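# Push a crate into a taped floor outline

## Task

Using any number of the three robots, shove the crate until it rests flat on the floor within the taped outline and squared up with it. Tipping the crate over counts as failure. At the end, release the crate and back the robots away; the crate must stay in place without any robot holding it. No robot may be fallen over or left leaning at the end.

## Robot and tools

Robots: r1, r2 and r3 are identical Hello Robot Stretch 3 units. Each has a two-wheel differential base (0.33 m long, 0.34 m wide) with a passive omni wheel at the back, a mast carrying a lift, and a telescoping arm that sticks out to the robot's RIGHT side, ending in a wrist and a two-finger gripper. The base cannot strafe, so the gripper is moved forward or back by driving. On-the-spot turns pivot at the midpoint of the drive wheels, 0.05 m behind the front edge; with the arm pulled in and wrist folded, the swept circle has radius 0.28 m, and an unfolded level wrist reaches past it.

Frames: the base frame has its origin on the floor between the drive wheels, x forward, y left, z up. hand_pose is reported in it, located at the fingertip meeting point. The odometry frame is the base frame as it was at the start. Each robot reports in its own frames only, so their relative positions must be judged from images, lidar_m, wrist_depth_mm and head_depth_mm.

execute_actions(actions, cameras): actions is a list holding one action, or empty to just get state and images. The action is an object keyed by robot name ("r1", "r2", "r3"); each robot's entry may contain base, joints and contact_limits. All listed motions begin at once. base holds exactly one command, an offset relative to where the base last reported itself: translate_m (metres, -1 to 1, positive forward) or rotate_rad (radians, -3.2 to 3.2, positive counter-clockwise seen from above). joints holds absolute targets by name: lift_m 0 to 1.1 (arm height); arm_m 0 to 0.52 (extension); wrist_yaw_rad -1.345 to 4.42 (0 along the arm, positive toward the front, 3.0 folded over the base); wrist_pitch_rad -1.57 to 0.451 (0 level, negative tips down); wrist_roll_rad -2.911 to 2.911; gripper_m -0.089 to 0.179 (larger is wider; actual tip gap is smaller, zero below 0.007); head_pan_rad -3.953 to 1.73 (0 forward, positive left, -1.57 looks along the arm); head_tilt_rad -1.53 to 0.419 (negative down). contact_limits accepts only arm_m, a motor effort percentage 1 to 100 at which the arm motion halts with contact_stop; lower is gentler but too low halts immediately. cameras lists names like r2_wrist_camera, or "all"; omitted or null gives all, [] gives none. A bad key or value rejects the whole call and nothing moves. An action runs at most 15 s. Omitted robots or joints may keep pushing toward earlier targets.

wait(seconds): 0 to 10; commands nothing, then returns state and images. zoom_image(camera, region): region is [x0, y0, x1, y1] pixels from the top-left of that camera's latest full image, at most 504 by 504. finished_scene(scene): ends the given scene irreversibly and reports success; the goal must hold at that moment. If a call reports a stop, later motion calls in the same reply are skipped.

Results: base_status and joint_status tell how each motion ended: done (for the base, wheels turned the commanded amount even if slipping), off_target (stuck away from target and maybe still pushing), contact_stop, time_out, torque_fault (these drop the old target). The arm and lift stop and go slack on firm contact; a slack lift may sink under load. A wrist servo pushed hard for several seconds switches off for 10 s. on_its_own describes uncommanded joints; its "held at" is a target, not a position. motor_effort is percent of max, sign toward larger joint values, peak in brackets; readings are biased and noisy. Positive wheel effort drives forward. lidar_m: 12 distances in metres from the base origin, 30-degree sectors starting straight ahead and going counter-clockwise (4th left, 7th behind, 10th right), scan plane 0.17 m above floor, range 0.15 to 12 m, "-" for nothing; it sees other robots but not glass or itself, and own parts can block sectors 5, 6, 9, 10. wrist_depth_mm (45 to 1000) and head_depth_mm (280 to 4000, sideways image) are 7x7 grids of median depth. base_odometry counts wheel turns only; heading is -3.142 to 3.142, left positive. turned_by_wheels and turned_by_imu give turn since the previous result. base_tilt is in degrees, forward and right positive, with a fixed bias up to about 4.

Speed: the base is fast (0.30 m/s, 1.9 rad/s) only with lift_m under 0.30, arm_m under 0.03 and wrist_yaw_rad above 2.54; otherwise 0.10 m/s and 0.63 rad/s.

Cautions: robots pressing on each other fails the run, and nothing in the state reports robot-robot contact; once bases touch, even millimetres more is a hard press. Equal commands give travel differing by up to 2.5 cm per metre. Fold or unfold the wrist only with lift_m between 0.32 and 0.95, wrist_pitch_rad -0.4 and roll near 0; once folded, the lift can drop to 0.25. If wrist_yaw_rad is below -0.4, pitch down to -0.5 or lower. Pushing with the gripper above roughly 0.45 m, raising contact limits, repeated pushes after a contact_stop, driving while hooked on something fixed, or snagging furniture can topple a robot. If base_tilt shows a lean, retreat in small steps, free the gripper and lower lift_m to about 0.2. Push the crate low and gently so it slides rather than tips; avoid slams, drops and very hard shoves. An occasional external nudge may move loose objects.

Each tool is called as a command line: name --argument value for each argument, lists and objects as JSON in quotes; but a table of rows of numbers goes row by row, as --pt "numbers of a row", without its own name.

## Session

execute_actions --actions '[]'

Scene clock: 0.00 s.
r1.base_odometry: x=+0.000 y=+0.000 heading=+0.000 (m, m, rad; r1's odometry frame)
r1.turned_by_wheels: +0.000 (rad since the last result)
r1.turned_by_imu: +0.000 (rad since the last result)
r1.base_tilt: forward=+1.9 right=-1.0 (deg)
r1.lidar_m: 1.18 1.18 2.55 2.19 2.18 2.52 2.53 0.94 2.91 2.57 2.57 2.57
r1.head_depth_mm: 1873 2836 - - - 2958 2040 / 1856 2818 - - - 2949 2042 / 1854 2806 - - - 2987 2044 / 1848 2751 - - - 3042 1966 / 1835 2746 - - - 3039 1478 / 1823 2733 - - - 2927 1483 / 1804 2706 - - - 3023 2084
r1.base_status: not commanded
r1.joint_positions: lift_m=+0.344 arm_m=+0.003 wrist_yaw_rad=+3.064 wrist_pitch_rad=-0.414 wrist_roll_rad=-0.005 gripper_m=+0.037 head_pan_rad=-0.020 head_tilt_rad=-0.016
r1.joint_status: not commanded
r1.motor_effort: left_wheel=+0 right_wheel=+0 lift_m=+31 arm_m=+0 wrist_yaw_rad=+1 wrist_pitch_rad=+6 wrist_roll_rad=+0 gripper_m=+0 head_pan_rad=+1 head_tilt_rad=+0 (%)
r1.hand_pose: x=-0.0038 y=+0.0764 z=+0.3574 quat_wxyz=(+0.172, +0.695, +0.119, +0.688) (m; r1's base frame)
r1.wrist_depth_mm: - - - - - - - / - - - - - - - / - - - - - - - / 927 898 - 829 811 797 790 / 718 687 - 672 694 645 627 / 602 589 570 558 - 548 520 / 510 504 - - 475 472 462
r2.base_odometry: x=+0.000 y=+0.000 heading=+0.000 (m, m, rad; r2's odometry frame)
r2.turned_by_wheels: +0.000 (rad since the last result)
r2.turned_by_imu: +0.000 (rad since the last result)
r2.base_tilt: forward=+0.2 right=+1.0 (deg)
r2.lidar_m: 0.92 0.85 0.87 1.09 2.31 4.34 2.00 1.27 1.31 2.58 4.49 1.39
r2.head_depth_mm: 1339 1330 1311 1305 1299 1286 1273 / 1223 1207 1196 1187 1181 1170 1159 / 1120 1110 1100 1091 1084 1076 1065 / 1033 1025 1019 1010 1006 996 990 / 957 949 945 940 933 928 922 / 899 889 885 879 873 868 860 / 842 833 829 822 818 818 810
r2.base_status: not commanded
r2.joint_positions: lift_m=+0.454 arm_m=-0.001 wrist_yaw_rad=+3.083 wrist_pitch_rad=-0.603 wrist_roll_rad=-0.009 gripper_m=+0.037 head_pan_rad=-0.004 head_tilt_rad=-0.017
r2.joint_status: not commanded
r2.motor_effort: left_wheel=+1 right_wheel=+0 lift_m=+32 arm_m=-1 wrist_yaw_rad=+1 wrist_pitch_rad=+4 wrist_roll_rad=+1 gripper_m=+0 head_pan_rad=+0 head_tilt_rad=+1 (%)
r2.hand_pose: x=-0.0097 y=+0.0531 z=+0.4276 quat_wxyz=(+0.229, +0.678, +0.192, +0.672) (m; r2's base frame)
r2.wrist_depth_mm: - - - - 961 780 646 / - - - - - 841 690 / 824 854 872 874 884 858 729 / 707 734 736 750 742 761 749 / 629 635 653 650 660 663 674 / 561 577 - - 585 587 602 / 507 - - - 524 529 537
r3.base_odometry: x=+0.000 y=+0.000 heading=+0.000 (m, m, rad; r3's odometry frame)
r3.turned_by_wheels: +0.000 (rad since the last result)
r3.turned_by_imu: +0.000 (rad since the last result)
r3.base_tilt: forward=+0.4 right=-0.5 (deg)
r3.lidar_m: 2.85 1.25 1.28 2.07 2.55 2.59 3.18 2.95 2.99 2.39 2.20 2.22
r3.head_depth_mm: 1942 2551 2576 2630 2641 2674 2261 / 1943 2755 2926 2948 2972 2953 2252 / 1915 2840 3326 3385 3396 3201 2271 / 1894 2787 3871 3828 - 3412 2305 / 1898 2789 - - - 3459 2298 / 1877 2781 - - - 3524 2336 / 1855 2747 - - - 3592 2343
r3.base_status: not commanded
r3.joint_positions: lift_m=+0.417 arm_m=-0.001 wrist_yaw_rad=+2.943 wrist_pitch_rad=-0.555 wrist_roll_rad=+0.014 gripper_m=+0.037 head_pan_rad=-0.006 head_tilt_rad=+0.012
r3.joint_status: not commanded
r3.motor_effort: left_wheel=+0 right_wheel=+0 lift_m=+25 arm_m=+0 wrist_yaw_rad=+0 wrist_pitch_rad=+6 wrist_roll_rad=+0 gripper_m=-1 head_pan_rad=+0 head_tilt_rad=+3 (%)
r3.hand_pose: x=+0.0192 y=+0.0566 z=+0.4002 quat_wxyz=(+0.261, +0.700, +0.124, +0.653) (m; r3's base frame)
r3.wrist_depth_mm: - - - - - - - / - - - - - - - / 969 - 971 979 960 990 981 / 781 759 819 814 803 818 843 / 688 685 - 682 701 699 712 / 595 592 - 604 607 608 617 / 527 543 - 539 546 545 538
pictures: r1_head_camera (sideways: a quarter turn clockwise sets it upright), r1_nav_camera (sideways: a quarter turn counterclockwise sets it upright), r1_wrist_camera, r2_head_camera (sideways: a quarter turn clockwise sets it upright), r2_nav_camera (sideways: a quarter turn counterclockwise sets it upright), r2_wrist_camera, r3_head_camera (sideways: a quarter turn clockwise sets it upright), r3_nav_camera (sideways: a quarter turn counterclockwise sets it upright), r3_wrist_camera
Images, in order (width x height): r1_head_camera 896x504, r1_nav_camera 672x504, r1_wrist_camera 644x364, r2_head_camera 896x504, r2_nav_camera 672x504, r2_wrist_camera 644x364, r3_head_camera 896x504, r3_nav_camera 672x504, r3_wrist_camera 644x364.

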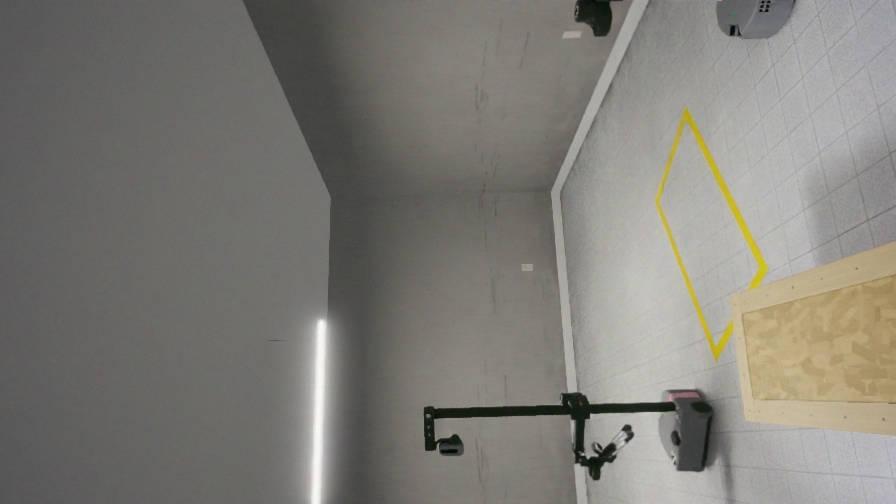

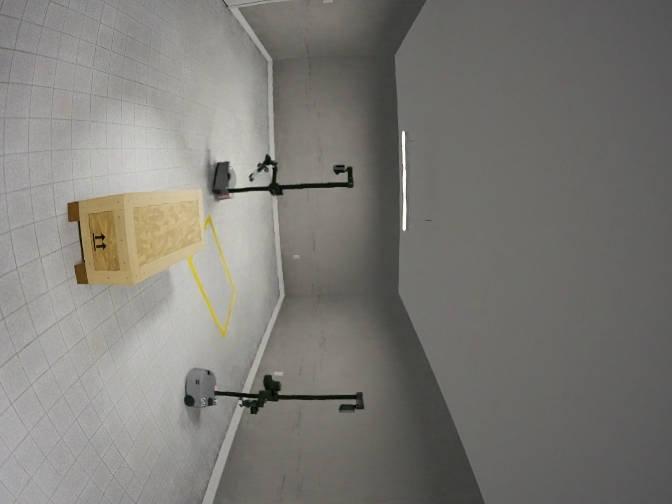

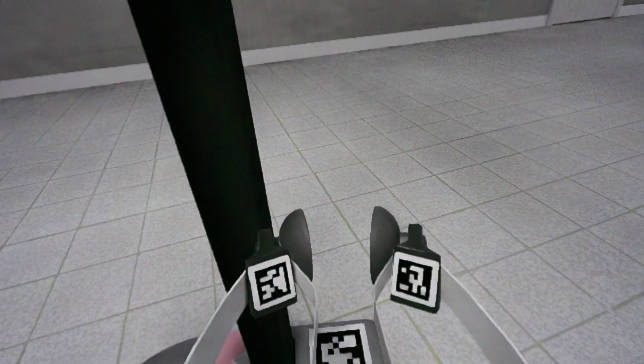

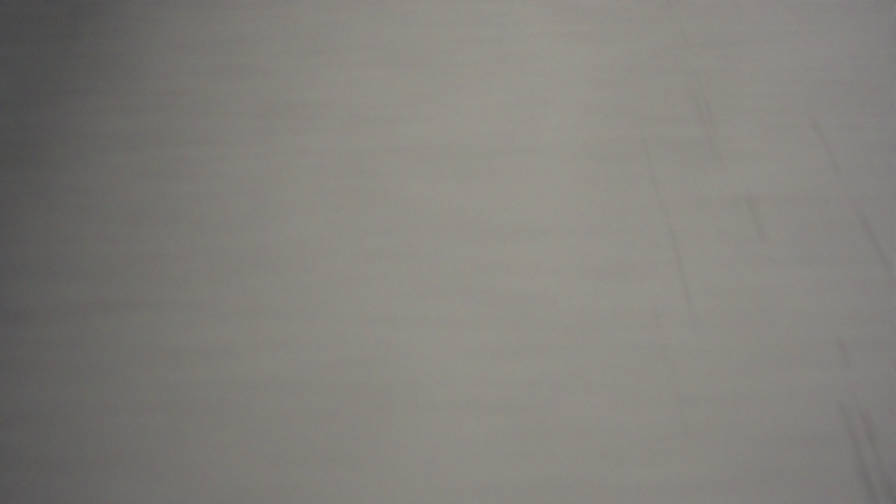

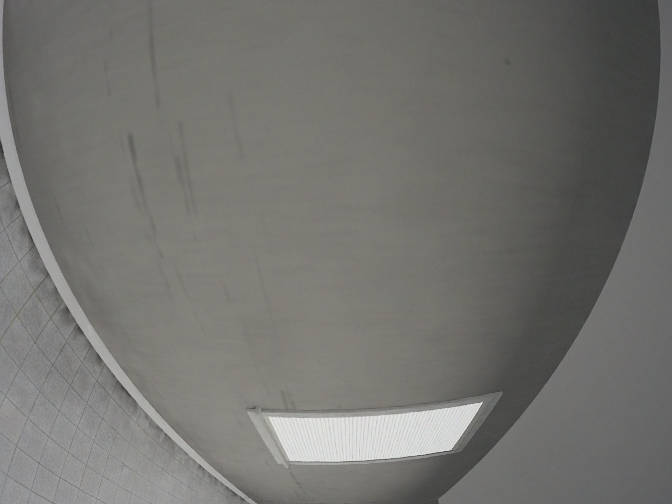

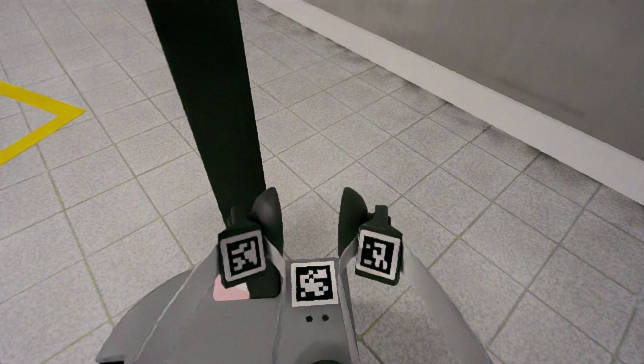

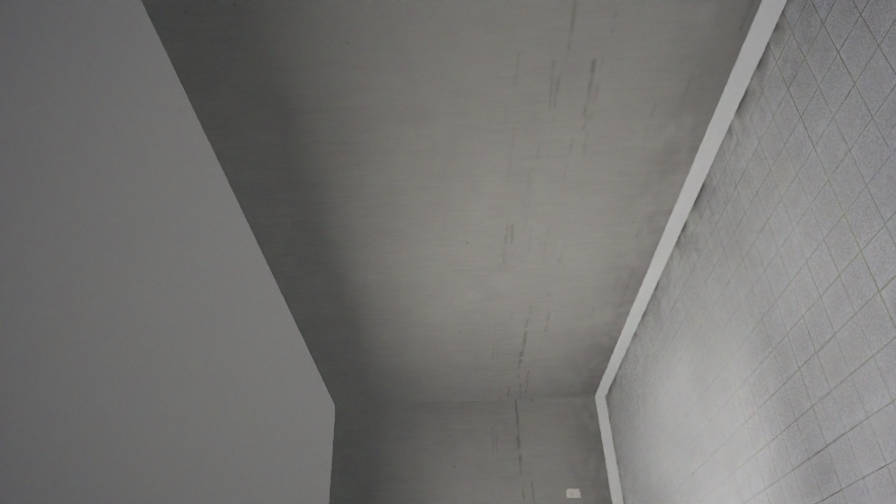

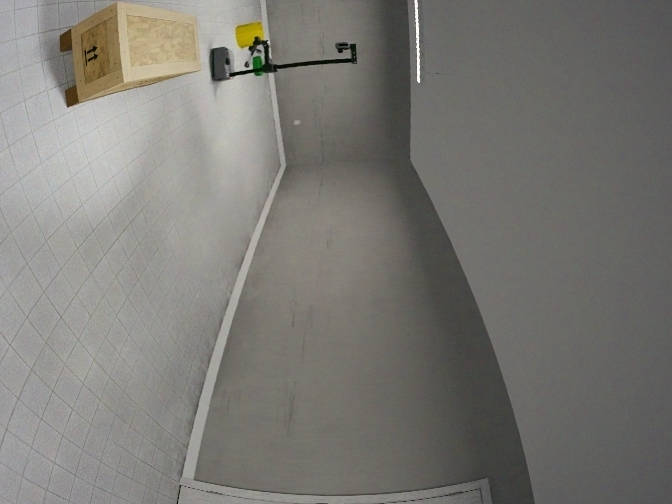

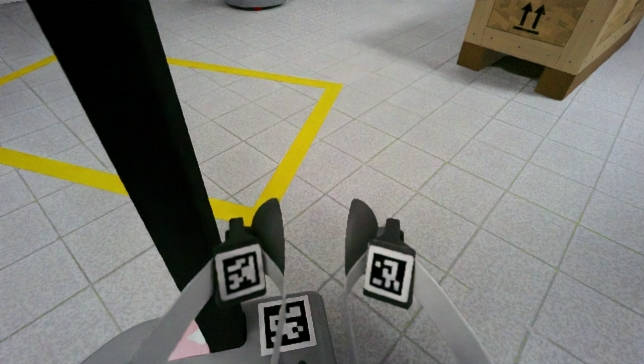

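execute_actions --actions '[{"r1":{"joints":{"head_tilt_rad":-0.55,"lift_m":0.285,"wrist_yaw_rad":3.0,"wrist_pitch_rad":-0.4}},"r2":{"joints":{"head_pan_rad":-3.4,"head_tilt_rad":-0.7,"lift_m":0.285,"wrist_yaw_rad":3.0,"wrist_pitch_rad":-0.4}},"r3":{"joints":{"head_pan_rad":0.95,"head_tilt_rad":-0.75,"lift_m":0.285,"wrist_yaw_rad":3.0,"wrist_pitch_rad":-0.4}}}]' --cameras '["r1_head_camera","r2_head_camera","r3_head_camera"]'

Scene clock: 8.83 s.
r1.base_odometry: x=+0.000 y=+0.000 heading=+0.000 (m, m, rad; r1's odometry frame)
r1.turned_by_wheels: +0.000 (rad since the last result)
r1.turned_by_imu: +0.000 (rad since the last result)
r1.base_tilt: forward=+1.9 right=-1.1 (deg)
r1.lidar_m: 1.17 1.18 2.54 2.19 2.18 2.52 2.54 0.94 2.92 2.57 2.57 2.57
r1.head_depth_mm: 3630 3805 3364 2431 1845 1468 1227 / - - 3637 2460 1836 1478 1227 / - - 3615 2462 1835 1480 1234 / - - 3652 2448 1578 1474 1233 / - - 3626 1741 1472 1470 1238 / - - 3244 1813 1465 1478 1239 / - - 3251 2444 1845 1476 1234
r1.base_status: not commanded
r1.joint_positions: lift_m=+0.285 arm_m=+0.003 wrist_yaw_rad=+3.002 wrist_pitch_rad=-0.414 wrist_roll_rad=-0.005 gripper_m=+0.037 head_pan_rad=-0.020 head_tilt_rad=-0.543
r1.joint_status: all done
r1.motor_effort: left_wheel=+1(0) right_wheel=+1(1) lift_m=+21(25) arm_m=+0(0) wrist_yaw_rad=-2(3) wrist_pitch_rad=+6(6) wrist_roll_rad=+0(0) gripper_m=+0(0) head_pan_rad=+1(2) head_tilt_rad=-3(21) (%)
r1.hand_pose: x=+0.0100 y=+0.0749 z=+0.2990 quat_wxyz=(+0.193, +0.698, +0.097, +0.682) (m; r1's base frame)
r1.wrist_depth_mm: - - - - - - - / - - - - - - - / - - - - 935 887 842 / 812 780 759 738 713 696 702 / 644 614 - 594 606 567 561 / 526 508 - 499 - 479 464 / 446 - - - 423 404 409
r2.base_odometry: x=+0.000 y=+0.000 heading=+0.000 (m, m, rad; r2's odometry frame)
r2.turned_by_wheels: +0.000 (rad since the last result)
r2.turned_by_imu: -0.001 (rad since the last result)
r2.base_tilt: forward=+0.2 right=+0.8 (deg)
r2.lidar_m: 0.92 0.85 0.86 1.09 2.32 4.31 2.00 1.27 1.31 2.58 4.50 1.39
r2.head_depth_mm: 3957 3905 2736 2077 1683 1411 1218 / - 3971 2722 2115 1691 1420 1224 / - - 2779 2103 1700 1424 1218 / - - 2754 2115 1708 1426 1232 / - - 2664 2114 1715 1433 1232 / - 3931 2371 2133 1717 1437 1238 / - - 2836 2163 1724 1444 1248
r2.base_status: not commanded
r2.joint_positions: lift_m=+0.285 arm_m=-0.001 wrist_yaw_rad=+3.002 wrist_pitch_rad=-0.420 wrist_roll_rad=-0.009 gripper_m=+0.037 head_pan_rad=-3.393 head_tilt_rad=-0.691
r2.joint_status: all done
r2.motor_effort: left_wheel=+2(1) right_wheel=+0(0) lift_m=+23(25) arm_m=-1(1) wrist_yaw_rad=-1(0) wrist_pitch_rad=+6(7) wrist_roll_rad=+1(1) gripper_m=+0(0) head_pan_rad=-5(47) head_tilt_rad=-4(33) (%)
r2.hand_pose: x=+0.0100 y=+0.0780 z=+0.2975 quat_wxyz=(+0.195, +0.697, +0.100, +0.683) (m; r2's base frame)
r2.wrist_depth_mm: - - - - 869 733 623 / - - - - 932 779 668 / 795 812 823 846 856 806 695 / 646 651 656 671 676 675 674 / 537 536 - 558 566 561 569 / 452 - - - 468 476 481 / - - - - 408 414 417
r3.base_odometry: x=+0.000 y=+0.000 heading=+0.000 (m, m, rad; r3's odometry frame)
r3.turned_by_wheels: +0.000 (rad since the last result)
r3.turned_by_imu: -0.001 (rad since the last result)
r3.base_tilt: forward=+0.4 right=-0.6 (deg)
r3.lidar_m: 2.86 1.25 1.28 2.07 2.55 2.57 3.18 2.94 2.98 2.39 2.20 2.22
r3.head_depth_mm: 3704 2943 1809 1770 1523 1306 1139 / - 3093 1616 1586 1525 1314 1151 / - 3123 1634 1682 1536 1321 1162 / - 3221 2353 1827 1559 1334 1162 / - 3265 2400 1904 1567 1342 1167 / - 3278 2448 1923 1588 1347 1176 / 3648 3366 2444 1933 1607 1358 1191
r3.base_status: not commanded
r3.joint_positions: lift_m=+0.285 arm_m=-0.001 wrist_yaw_rad=+2.998 wrist_pitch_rad=-0.421 wrist_roll_rad=+0.014 gripper_m=+0.037 head_pan_rad=+0.943 head_tilt_rad=-0.740
r3.joint_status: all done
r3.motor_effort: left_wheel=+0(0) right_wheel=+0(0) lift_m=+22(22) arm_m=+0(0) wrist_yaw_rad=+1(4) wrist_pitch_rad=+10(10) wrist_roll_rad=+0(0) gripper_m=+0(1) head_pan_rad=+5(58) head_tilt_rad=-4(36) (%)
r3.hand_pose: x=+0.0109 y=+0.0773 z=+0.2972 quat_wxyz=(+0.198, +0.705, +0.097, +0.675) (m; r3's base frame)
r3.wrist_depth_mm: - - - - - - 974 / - - - - - - - / 949 - 967 945 956 - - / 720 733 750 734 759 769 757 / 592 595 - 612 629 616 619 / 502 513 - 528 512 515 515 / 451 - - - 449 444 446
pictures: r1_head_camera (sideways: a quarter turn clockwise sets it upright), r2_head_camera (sideways: a quarter turn clockwise sets it upright), r3_head_camera (sideways: a quarter turn clockwise sets it upright)
Images, in order (width x height): r1_head_camera 896x504, r2_head_camera 896x504, r3_head_camera 896x504.

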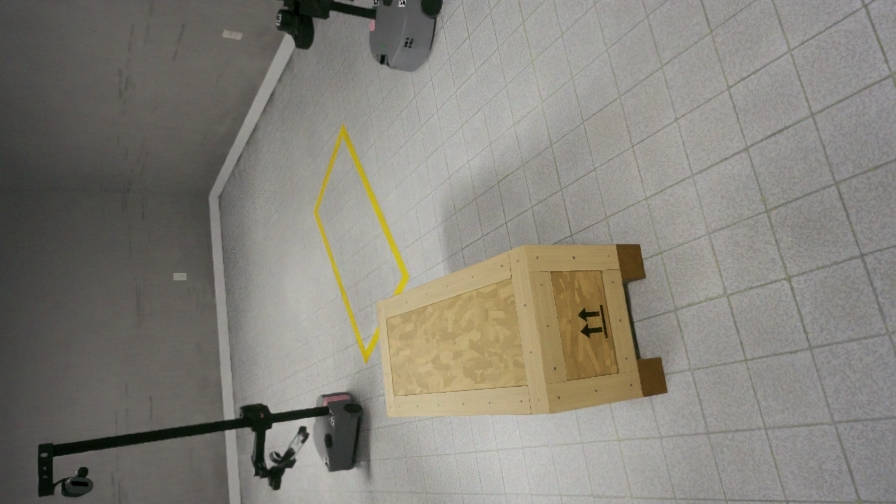

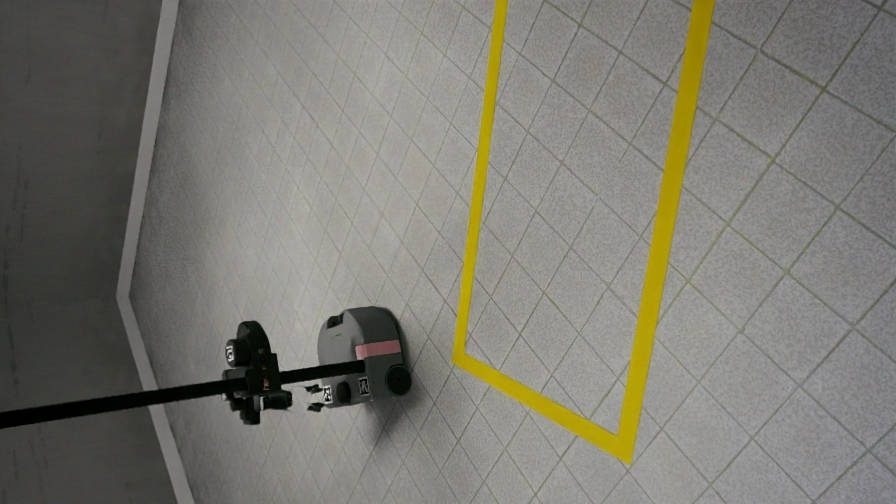

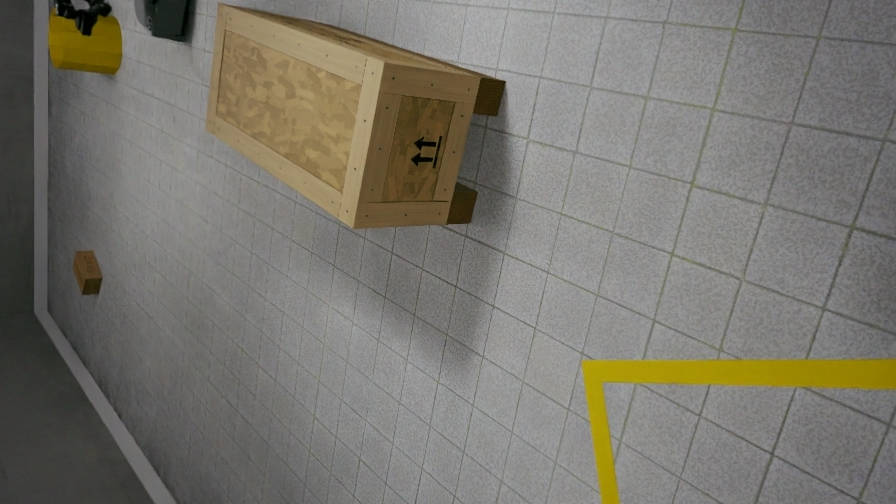

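execute_actions --actions '[{"r1":{"base":{"rotate_rad":0.572},"joints":{"head_pan_rad":-1.5,"head_tilt_rad":-1.0}},"r2":{"base":{"rotate_rad":0.62},"joints":{"head_pan_rad":-3.14,"head_tilt_rad":-1.0}},"r3":{"base":{"rotate_rad":0.33}}}]' --cameras '[]'

execute_actions --actions '[{"r1":{"base":{"translate_m":1.0}},"r2":{"base":{"translate_m":-0.86}},"r3":{"base":{"translate_m":1.0}}}]' --cameras '["r1_nav_camera"]'

execute_actions --actions '[{"r1":{"base":{"translate_m":0.12},"joints":{"head_pan_rad":-3.14,"head_tilt_rad":-1.1}},"r2":{"base":{"rotate_rad":0.34},"joints":{"head_tilt_rad":-1.1}},"r3":{"base":{"translate_m":0.35}}}]' --cameras '[]'

execute_actions --actions '[{"r1":{"base":{"rotate_rad":1.616}},"r3":{"base":{"translate_m":0.35}}}]' --cameras '["r1_head_camera","r2_head_camera","r3_nav_camera"]'

Scene clock: 64.13 s.
r1.base_odometry: x=+0.000 y=+0.000 heading=+0.572 (m, m, rad; r1's odometry frame)
r1.turned_by_wheels: +0.572 (rad since the last result)
r1.turned_by_imu: +0.572 (rad since the last result)
r1.base_tilt: forward=+1.9 right=-1.0 (deg)
r1.lidar_m: 4.08 2.49 2.19 2.19 2.59 2.53 0.94 2.91 2.56 2.56 2.57 1.18
r1.head_depth_mm: 2232 2075 1753 1519 1338 1199 1084 / 2287 2056 1750 1511 1336 1199 1110 / 2351 2057 1741 1507 1337 1212 - / 2378 2044 1744 1507 1330 1209 - / 2436 2045 1729 1501 1332 1192 1079 / 2472 2047 1736 1502 1327 1188 1076 / 2482 2037 1730 1507 1329 1185 1076
r1.base_status: done
r1.joint_positions: lift_m=+0.285 arm_m=+0.003 wrist_yaw_rad=+3.002 wrist_pitch_rad=-0.414 wrist_roll_rad=-0.005 gripper_m=+0.037 head_pan_rad=-1.493 head_tilt_rad=-0.988
r1.joint_status: all done
r1.motor_effort: left_wheel=-2(11) right_wheel=+3(10) lift_m=+21(21) arm_m=+0(0) wrist_yaw_rad=-2(3) wrist_pitch_rad=+6(6) wrist_roll_rad=+0(0) gripper_m=+0(0) head_pan_rad=-3(32) head_tilt_rad=-5(26) (%)
r1.hand_pose: x=+0.0101 y=+0.0748 z=+0.2990 quat_wxyz=(+0.193, +0.698, +0.097, +0.682) (m; r1's base frame)
r1.wrist_depth_mm: - - - - - - - / - - - - - - - / - - - - 911 892 891 / 817 770 756 740 709 702 673 / 640 610 - 598 593 569 564 / 532 514 - 518 - 484 464 / 447 - - - 419 413 403
r2.base_odometry: x=+0.000 y=+0.000 heading=+0.620 (m, m, rad; r2's odometry frame)
r2.turned_by_wheels: +0.620 (rad since the last result)
r2.turned_by_imu: +0.612 (rad since the last result)
r2.base_tilt: forward=+0.2 right=+0.9 (deg)
r2.lidar_m: 0.85 0.88 1.18 3.04 4.38 2.03 1.27 1.34 2.58 3.72 1.25 0.89
r2.head_depth_mm: 2542 2112 1774 1543 1374 1231 1141 / 2559 2115 1786 1553 1372 1251 - / 2561 2099 1792 1567 1385 1272 - / 2593 1561 1723 1567 1386 1255 - / 2595 1513 1700 1569 1390 1246 - / 2646 1538 1707 1569 1393 1248 1143 / 2637 1547 1711 1587 1394 1257 1137
r2.base_status: done
r2.joint_positions: lift_m=+0.285 arm_m=-0.001 wrist_yaw_rad=+3.002 wrist_pitch_rad=-0.420 wrist_roll_rad=-0.009 gripper_m=+0.037 head_pan_rad=-3.146 head_tilt_rad=-0.988
r2.joint_status: all done
r2.motor_effort: left_wheel=-1(9) right_wheel=+2(10) lift_m=+24(24) arm_m=-1(1) wrist_yaw_rad=-1(1) wrist_pitch_rad=+6(6) wrist_roll_rad=+1(1) gripper_m=+1(1) head_pan_rad=+3(25) head_tilt_rad=-5(22) (%)
r2.hand_pose: x=+0.0100 y=+0.0780 z=+0.2976 quat_wxyz=(+0.195, +0.697, +0.100, +0.683) (m; r2's base frame)
r2.wrist_depth_mm: - - - - - - 785 / - - - - - - 807 / 798 814 822 835 842 875 790 / 635 649 656 672 677 687 691 / 531 535 - 554 559 558 569 / 458 - - - 468 477 480 / - - - - 408 413 414
r3.base_odometry: x=+0.000 y=+0.000 heading=+0.330 (m, m, rad; r3's odometry frame)
r3.turned_by_wheels: +0.330 (rad since the last result)
r3.turned_by_imu: +0.324 (rad since the last result)
r3.base_tilt: forward=+0.4 right=-0.6 (deg)
r3.lidar_m: 3.38 1.25 2.00 2.56 2.55 2.89 2.96 2.95 2.64 2.20 2.20 2.51
r3.head_depth_mm: - 3017 2261 1672 1519 1304 1143 / - 3066 2314 1840 1533 1307 1151 / - 3153 2333 1861 1543 1317 1163 / 3582 3200 2360 1884 1560 1332 1165 / 3201 3209 2211 1876 1566 1341 1171 / 2886 2838 2173 1908 1588 1352 1176 / 2567 2755 2445 1931 1605 1365 1186
r3.base_status: done
r3.joint_positions: lift_m=+0.285 arm_m=-0.001 wrist_yaw_rad=+2.998 wrist_pitch_rad=-0.421 wrist_roll_rad=+0.014 gripper_m=+0.037 head_pan_rad=+0.943 head_tilt_rad=-0.741
r3.joint_status: not commanded
r3.motor_effort: left_wheel=-2(10) right_wheel=+3(10) lift_m=+22(22) arm_m=+0(0) wrist_yaw_rad=+1(1) wrist_pitch_rad=+10(10) wrist_roll_rad=+0(0) gripper_m=+1(1) head_pan_rad=+4(4) head_tilt_rad=-4(5) (%)
r3.hand_pose: x=+0.0108 y=+0.0773 z=+0.2972 quat_wxyz=(+0.198, +0.705, +0.097, +0.675) (m; r3's base frame)
r3.wrist_depth_mm: - - - - - - - / - - - - - - - / 938 - 962 989 991 978 996 / 729 728 736 738 765 753 763 / 600 608 - 606 649 613 629 / 505 507 - 530 515 512 524 / 458 - - - 440 441 450
pictures: none
No camera images: the call's "cameras" was empty. Leave "cameras" out to get every camera's image.

Scene clock: 69.23 s.
r1.base_odometry: x=+0.841 y=+0.541 heading=+0.572 (m, m, rad; r1's odometry frame)
r1.turned_by_wheels: +0.000 (rad since the last result)
r1.turned_by_imu: -0.002 (rad since the last result)
r1.base_tilt: forward=+1.8 right=-0.9 (deg)
r1.lidar_m: 3.58 2.15 1.89 1.90 2.25 3.47 1.94 3.25 2.85 0.43 0.37 0.67
r1.head_depth_mm: 2375 2085 1752 1509 1334 1198 1080 / 2457 2057 1739 1513 1332 1197 1112 / 2518 2062 1750 1511 1332 1209 - / 2490 2060 1741 1135 1308 1212 - / 2502 2051 1743 1056 978 1177 1077 / 2481 2042 1697 1055 980 1192 1077 / 2486 1661 1548 1053 1116 1185 1078
r1.base_status: done
r1.joint_positions: lift_m=+0.285 arm_m=+0.003 wrist_yaw_rad=+3.001 wrist_pitch_rad=-0.414 wrist_roll_rad=-0.005 gripper_m=+0.037 head_pan_rad=-1.493 head_tilt_rad=-0.988
r1.joint_status: not commanded
r1.motor_effort: left_wheel=-2(11) right_wheel=+3(9) lift_m=+21(21) arm_m=+0(1) wrist_yaw_rad=-2(0) wrist_pitch_rad=+5(6) wrist_roll_rad=+0(0) gripper_m=+0(0) head_pan_rad=-2(2) head_tilt_rad=-4(5) (%)
r1.hand_pose: x=+0.0102 y=+0.0748 z=+0.2990 quat_wxyz=(+0.193, +0.698, +0.097, +0.682) (m; r1's base frame)
r1.wrist_depth_mm: - - - - - - - / - - - - - - - / - - - - 954 927 895 / 813 781 749 738 710 696 687 / 618 614 - 590 600 561 555 / 521 516 - 514 - 480 463 / 446 - - - 423 409 408
r2.base_odometry: x=-0.700 y=-0.500 heading=+0.620 (m, m, rad; r2's odometry frame)
r2.turned_by_wheels: +0.000 (rad since the last result)
r2.turned_by_imu: -0.007 (rad since the last result)
r2.base_tilt: forward=+0.2 right=+0.9 (deg)
r2.lidar_m: 1.72 1.76 2.35 4.24 4.37 1.04 0.41 0.43 0.62 2.94 2.52 1.79
r2.head_depth_mm: 2404 1140 1489 1497 1369 1227 1145 / 2552 2042 1531 1516 1377 1257 - / 2579 2112 1795 1556 1381 1272 - / 2578 2123 1807 1110 997 1219 - / 2589 2121 1809 1094 992 1206 - / 2635 2154 1819 1097 1001 1209 1141 / 2637 2161 1829 1105 1006 1227 1133
r2.base_status: done
r2.joint_positions: lift_m=+0.285 arm_m=-0.001 wrist_yaw_rad=+3.001 wrist_pitch_rad=-0.420 wrist_roll_rad=-0.009 gripper_m=+0.037 head_pan_rad=-3.146 head_tilt_rad=-0.989
r2.joint_status: not commanded
r2.motor_effort: left_wheel=+0(12) right_wheel=+1(6) lift_m=+24(24) arm_m=-1(1) wrist_yaw_rad=+0(0) wrist_pitch_rad=+6(6) wrist_roll_rad=+1(1) gripper_m=-1(1) head_pan_rad=+3(3) head_tilt_rad=-5(5) (%)
r2.hand_pose: x=+0.0101 y=+0.0780 z=+0.2977 quat_wxyz=(+0.195, +0.697, +0.099, +0.683) (m; r2's base frame)
r2.wrist_depth_mm: - - - - - - - / - - - - - - - / 798 815 837 829 856 881 896 / 639 643 667 668 679 682 693 / 535 536 - 559 563 565 571 / 461 - - - 474 477 484 / - - - - 409 414 415
r3.base_odometry: x=+0.946 y=+0.324 heading=+0.330 (m, m, rad; r3's odometry frame)
r3.turned_by_wheels: +0.000 (rad since the last result)
r3.turned_by_imu: -0.003 (rad since the last result)
r3.base_tilt: forward=+0.4 right=-0.6 (deg)
r3.lidar_m: 1.47 0.69 0.45 0.58 2.85 3.23 3.90 3.91 2.26 1.93 1.92 2.17
r3.head_depth_mm: - 2987 2257 1324 1450 1302 1145 / - 3075 2297 1293 1187 1309 1151 / - 3098 2338 1305 1089 1190 1160 / - 3141 2367 1309 1091 972 1131 / 3600 3236 2373 1899 1103 1004 1170 / 3233 3290 2421 1916 1113 1277 1179 / 2911 3067 2465 1942 1395 1344 1186
r3.base_status: done
r3.joint_positions: lift_m=+0.285 arm_m=-0.001 wrist_yaw_rad=+2.999 wrist_pitch_rad=-0.420 wrist_roll_rad=+0.014 gripper_m=+0.037 head_pan_rad=+0.943 head_tilt_rad=-0.741
r3.joint_status: not commanded
r3.motor_effort: left_wheel=-2(8) right_wheel=+2(12) lift_m=+22(22) arm_m=+0(0) wrist_yaw_rad=+0(1) wrist_pitch_rad=+10(10) wrist_roll_rad=+0(0) gripper_m=+0(0) head_pan_rad=+4(4) head_tilt_rad=-3(4) (%)
r3.hand_pose: x=+0.0107 y=+0.0774 z=+0.2973 quat_wxyz=(+0.198, +0.705, +0.097, +0.675) (m; r3's base frame)
r3.wrist_depth_mm: - - - 724 462 490 585 / - - - 786 520 567 653 / 935 - - 849 557 639 751 / 717 715 747 763 625 702 748 / 595 602 - 610 634 619 626 / 502 505 - 546 512 522 522 / 448 - - - 454 459 452
pictures: r1_nav_camera (sideways: a quarter turn counterclockwise sets it upright)
Images, in order (width x height): r1_nav_camera 672x504.

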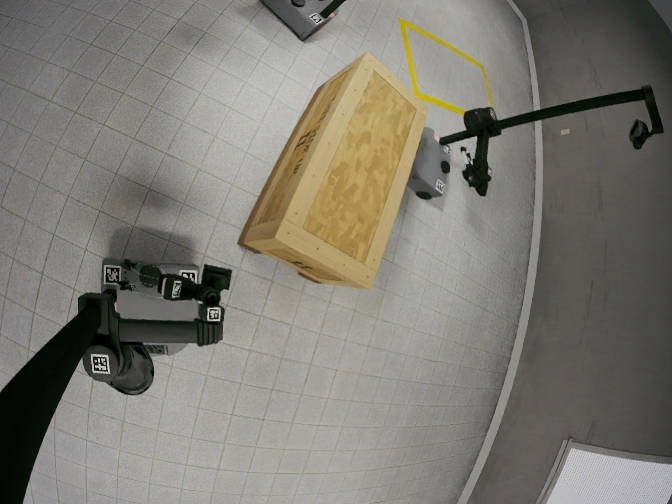

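Scene clock: 72.13 s.
r1.base_odometry: x=+0.942 y=+0.606 heading=+0.572 (m, m, rad; r1's odometry frame)
r1.turned_by_wheels: +0.000 (rad since the last result)
r1.turned_by_imu: +0.000 (rad since the last result)
r1.base_tilt: forward=+1.9 right=-1.0 (deg)
r1.lidar_m: 0.89 2.12 1.86 1.87 2.20 3.58 2.06 3.29 2.89 0.34 0.38 0.78
r1.head_depth_mm: 2107 1822 1599 1424 1292 1173 1085 / 2080 1807 1594 1423 1288 1203 1077 / 2086 1812 1585 1419 1304 - 1055 / 1949 1802 1587 1423 1302 - 1055 / 2027 1797 1580 1414 1286 - 1054 / 2083 1798 1580 1416 1281 1196 1047 / 2057 1781 1588 1414 1281 1166 1051
r1.base_status: done
r1.joint_positions: lift_m=+0.285 arm_m=+0.003 wrist_yaw_rad=+3.001 wrist_pitch_rad=-0.414 wrist_roll_rad=-0.005 gripper_m=+0.037 head_pan_rad=-3.133 head_tilt_rad=-1.088
r1.joint_status: all done
r1.motor_effort: left_wheel=-2(12) right_wheel=+2(10) lift_m=+21(22) arm_m=+0(0) wrist_yaw_rad=-2(1) wrist_pitch_rad=+6(6) wrist_roll_rad=+0(0) gripper_m=+0(0) head_pan_rad=-1(30) head_tilt_rad=-5(14) (%)
r1.hand_pose: x=+0.0102 y=+0.0748 z=+0.2990 quat_wxyz=(+0.193, +0.698, +0.097, +0.682) (m; r1's base frame)
r1.wrist_depth_mm: - - - - - - - / - - - - - - - / - - - - 921 895 858 / 803 777 771 740 715 702 688 / 627 612 - 591 607 567 570 / 523 516 - 516 - 480 474 / 451 - - - 417 409 406
r2.base_odometry: x=-0.700 y=-0.500 heading=+0.960 (m, m, rad; r2's odometry frame)
r2.turned_by_wheels: +0.340 (rad since the last result)
r2.turned_by_imu: +0.336 (rad since the last result)
r2.base_tilt: forward=+0.2 right=+0.9 (deg)
r2.lidar_m: 1.71 2.04 3.74 4.24 3.44 0.41 0.42 0.52 2.94 3.23 1.94 1.71
r2.head_depth_mm: 2021 1214 1468 1448 1312 1216 1087 / 2130 1817 1384 1362 1319 - - / 2133 1872 1134 1021 1080 - - / 2134 1853 1141 1023 1241 - - / 2170 1863 1146 1040 1291 1243 - / 2176 1883 1152 1066 1314 1222 1124 / 2174 1648 1148 1119 1345 1218 1123
r2.base_status: done
r2.joint_positions: lift_m=+0.285 arm_m=-0.001 wrist_yaw_rad=+3.001 wrist_pitch_rad=-0.420 wrist_roll_rad=-0.009 gripper_m=+0.037 head_pan_rad=-3.146 head_tilt_rad=-1.087
r2.joint_status: all done
r2.motor_effort: left_wheel=-1(9) right_wheel=+3(9) lift_m=+24(24) arm_m=-1(1) wrist_yaw_rad=+0(1) wrist_pitch_rad=+6(6) wrist_roll_rad=+1(1) gripper_m=+1(1) head_pan_rad=+3(2) head_tilt_rad=-6(14) (%)
r2.hand_pose: x=+0.0101 y=+0.0780 z=+0.2977 quat_wxyz=(+0.195, +0.697, +0.099, +0.683) (m; r2's base frame)
r2.wrist_depth_mm: - - - - - - - / - - - - - - - / 809 809 821 861 875 853 896 / 652 655 668 671 677 678 695 / 538 532 - 552 557 561 568 / 459 - - - 471 477 481 / - - - - 407 418 415
r3.base_odometry: x=+1.277 y=+0.437 heading=+0.330 (m, m, rad; r3's odometry frame)
r3.turned_by_wheels: +0.000 (rad since the last result)
r3.turned_by_imu: -0.001 (rad since the last result)
r3.base_tilt: forward=+0.4 right=-0.5 (deg)
r3.lidar_m: 1.02 0.84 0.50 0.44 0.44 3.36 4.25 3.99 2.14 1.81 1.81 2.05
r3.head_depth_mm: - 3014 2279 1820 1391 1296 1144 / - 3050 2288 1833 1495 1311 1147 / - 3147 2324 1859 1168 1294 1154 / - 3168 2346 1313 1097 1147 1165 / 3694 3218 2385 1836 1097 980 1113 / 3374 3292 2424 1936 1118 951 940 / 3064 3153 2450 1938 1119 955 848
r3.base_status: done
r3.joint_positions: lift_m=+0.285 arm_m=-0.001 wrist_yaw_rad=+2.999 wrist_pitch_rad=-0.420 wrist_roll_rad=+0.014 gripper_m=+0.037 head_pan_rad=+0.943 head_tilt_rad=-0.741
r3.joint_status: not commanded
r3.motor_effort: left_wheel=-1(10) right_wheel=+2(11) lift_m=+22(22) arm_m=+0(0) wrist_yaw_rad=+0(1) wrist_pitch_rad=+10(10) wrist_roll_rad=+0(0) gripper_m=+1(1) head_pan_rad=+5(4) head_tilt_rad=-5(4) (%)
r3.hand_pose: x=+0.0107 y=+0.0774 z=+0.2973 quat_wxyz=(+0.198, +0.705, +0.097, +0.675) (m; r3's base frame)
r3.wrist_depth_mm: - - 437 481 534 604 693 / - - 481 524 579 688 - / 947 - 526 580 646 780 996 / 708 719 575 641 711 768 769 / 589 602 - 608 638 636 613 / 506 504 - 520 514 518 523 / 444 - - - 445 446 452
pictures: none
No camera images: the call's "cameras" was empty. Leave "cameras" out to get every camera's image.

Scene clock: 75.03 s.
r1.base_odometry: x=+0.942 y=+0.606 heading=+2.188 (m, m, rad; r1's odometry frame)
r1.turned_by_wheels: +1.616 (rad since the last result)
r1.turned_by_imu: +1.614 (rad since the last result)
r1.base_tilt: forward=+1.9 right=-1.0 (deg)
r1.lidar_m: 1.87 2.25 3.58 2.05 3.22 2.88 0.34 0.39 0.60 0.58 2.09 1.86
r1.head_depth_mm: 2082 1806 1596 1430 1286 1172 1081 / 2093 1809 1607 1432 1287 1207 1080 / 2076 1802 1601 1408 1301 - 1053 / 2073 1798 1589 1008 1219 - 1056 / 2082 1808 1108 993 1231 - 1051 / 2034 1706 1108 1002 1243 1198 1050 / 1502 1572 1104 1020 1276 1170 1075
r1.base_status: done
r1.joint_positions: lift_m=+0.285 arm_m=+0.003 wrist_yaw_rad=+3.001 wrist_pitch_rad=-0.414 wrist_roll_rad=-0.005 gripper_m=+0.037 head_pan_rad=-3.134 head_tilt_rad=-1.088
r1.joint_status: not commanded
r1.motor_effort: left_wheel=-2(11) right_wheel=+2(13) lift_m=+21(21) arm_m=+0(0) wrist_yaw_rad=-1(1) wrist_pitch_rad=+6(6) wrist_roll_rad=+0(0) gripper_m=+0(0) head_pan_rad=-1(2) head_tilt_rad=-5(5) (%)
r1.hand_pose: x=+0.0102 y=+0.0748 z=+0.2990 quat_wxyz=(+0.193, +0.698, +0.097, +0.682) (m; r1's base frame)
r1.wrist_depth_mm: - - - - - - - / - - - - - - - / - - - - 970 926 898 / 771 781 756 752 712 698 677 / 642 610 - 598 597 573 546 / 533 514 - 513 - 476 472 / 441 - - - 424 414 400
r2.base_odometry: x=-0.700 y=-0.500 heading=+0.960 (m, m, rad; r2's odometry frame)
r2.turned_by_wheels: +0.000 (rad since the last result)
r2.turned_by_imu: +0.000 (rad since the last result)
r2.base_tilt: forward=+0.2 right=+0.9 (deg)
r2.lidar_m: 1.72 2.04 3.75 4.25 3.47 0.41 0.41 0.52 2.95 3.19 1.94 1.72
r2.head_depth_mm: 2113 1851 1627 1452 1312 1219 1093 / 2043 1775 1538 1371 1318 - - / 1220 1593 1137 1018 1075 - - / 2109 1791 1135 1025 1240 - - / 2139 1869 1148 1041 1293 1248 - / 2178 1829 1154 1070 1321 1230 1125 / 1470 1645 1155 1123 1338 1227 1121
r2.base_status: not commanded
r2.joint_positions: lift_m=+0.285 arm_m=-0.001 wrist_yaw_rad=+3.001 wrist_pitch_rad=-0.420 wrist_roll_rad=-0.009 gripper_m=+0.037 head_pan_rad=-3.146 head_tilt_rad=-1.087
r2.joint_status: not commanded
r2.motor_effort: left_wheel=-1(2) right_wheel=+3(2) lift_m=+24(24) arm_m=-1(1) wrist_yaw_rad=+0(0) wrist_pitch_rad=+6(6) wrist_roll_rad=+1(1) gripper_m=+0(0) head_pan_rad=+3(2) head_tilt_rad=-5(6) (%)
r2.hand_pose: x=+0.0101 y=+0.0780 z=+0.2977 quat_wxyz=(+0.195, +0.697, +0.099, +0.683) (m; r2's base frame)
r2.wrist_depth_mm: - - - - - - - / - - - - - - - / 807 808 820 842 866 879 895 / 644 648 661 670 679 688 690 / 529 536 - 559 559 558 568 / 458 - - - 471 480 483 / - - - - 410 415 418
r3.base_odometry: x=+1.608 y=+0.551 heading=+0.330 (m, m, rad; r3's odometry frame)
r3.turned_by_wheels: +0.000 (rad since the last result)
r3.turned_by_imu: -0.001 (rad since the last result)
r3.base_tilt: forward=+0.5 right=-0.6 (deg)
r3.lidar_m: 3.19 0.59 0.59 0.52 0.52 0.62 4.60 3.75 2.03 1.71 1.71 1.93
r3.head_depth_mm: 3655 691 2043 1768 1526 1198 1124 / - 3094 2293 1796 981 851 1084 / - 3117 2306 1852 992 1134 1123 / - 3215 2371 1862 1560 1278 1166 / 3869 3230 2379 1895 1104 1119 1167 / 3441 3273 2443 1921 1111 989 1107 / 3172 3235 2435 1935 1123 955 945
r3.base_status: done
r3.joint_positions: lift_m=+0.285 arm_m=-0.001 wrist_yaw_rad=+2.999 wrist_pitch_rad=-0.420 wrist_roll_rad=+0.014 gripper_m=+0.037 head_pan_rad=+0.943 head_tilt_rad=-0.741
r3.joint_status: not commanded
r3.motor_effort: left_wheel=-1(10) right_wheel=+2(12) lift_m=+22(22) arm_m=+0(0) wrist_yaw_rad=+0(0) wrist_pitch_rad=+10(10) wrist_roll_rad=+0(0) gripper_m=+0(0) head_pan_rad=+3(4) head_tilt_rad=-4(4) (%)
r3.hand_pose: x=+0.0107 y=+0.0774 z=+0.2973 quat_wxyz=(+0.197, +0.705, +0.097, +0.675) (m; r3's base frame)
r3.wrist_depth_mm: 423 - 513 564 627 - - / 461 - 555 610 683 - - / 506 - 611 656 756 614 613 / 531 564 673 710 717 518 467 / 569 590 - 612 608 528 449 / 506 510 - 527 519 529 506 / 454 - - - 447 446 456
pictures: r1_head_camera (sideways: a quarter turn clockwise sets it upright), r2_head_camera (sideways: a quarter turn clockwise sets it upright), r3_nav_camera (sideways: a quarter turn counterclockwise sets it upright)
Images, in order (width x height): r1_head_camera 896x504, r2_head_camera 896x504, r3_nav_camera 672x504.

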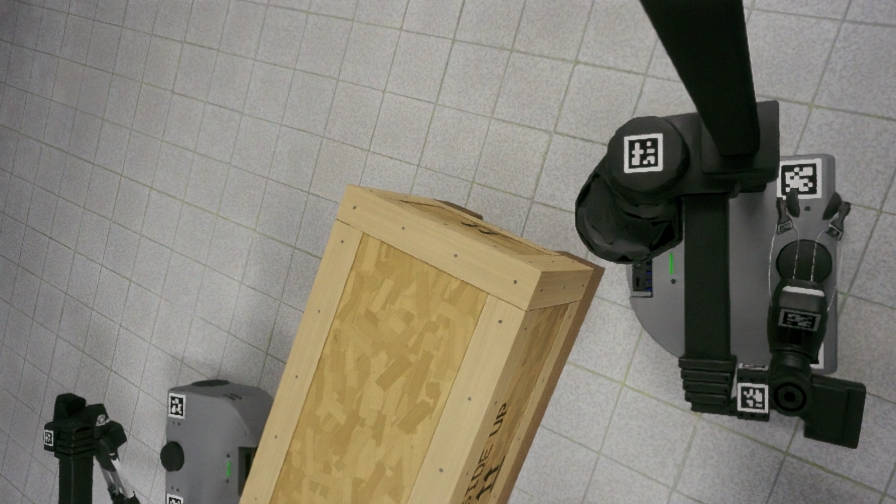

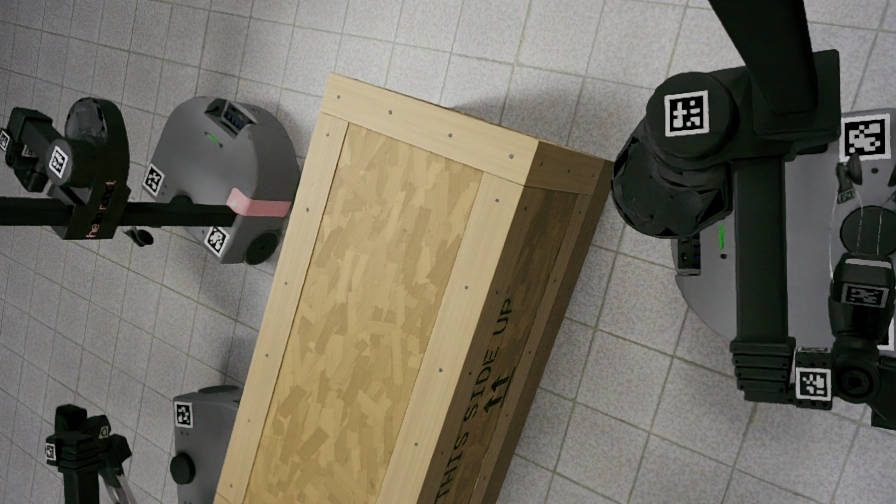

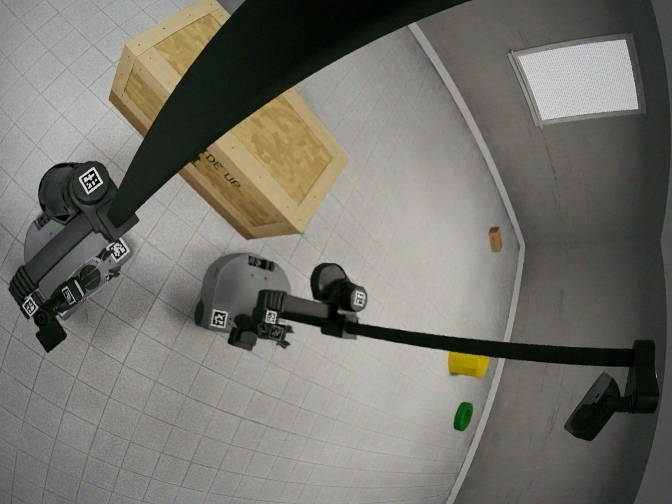

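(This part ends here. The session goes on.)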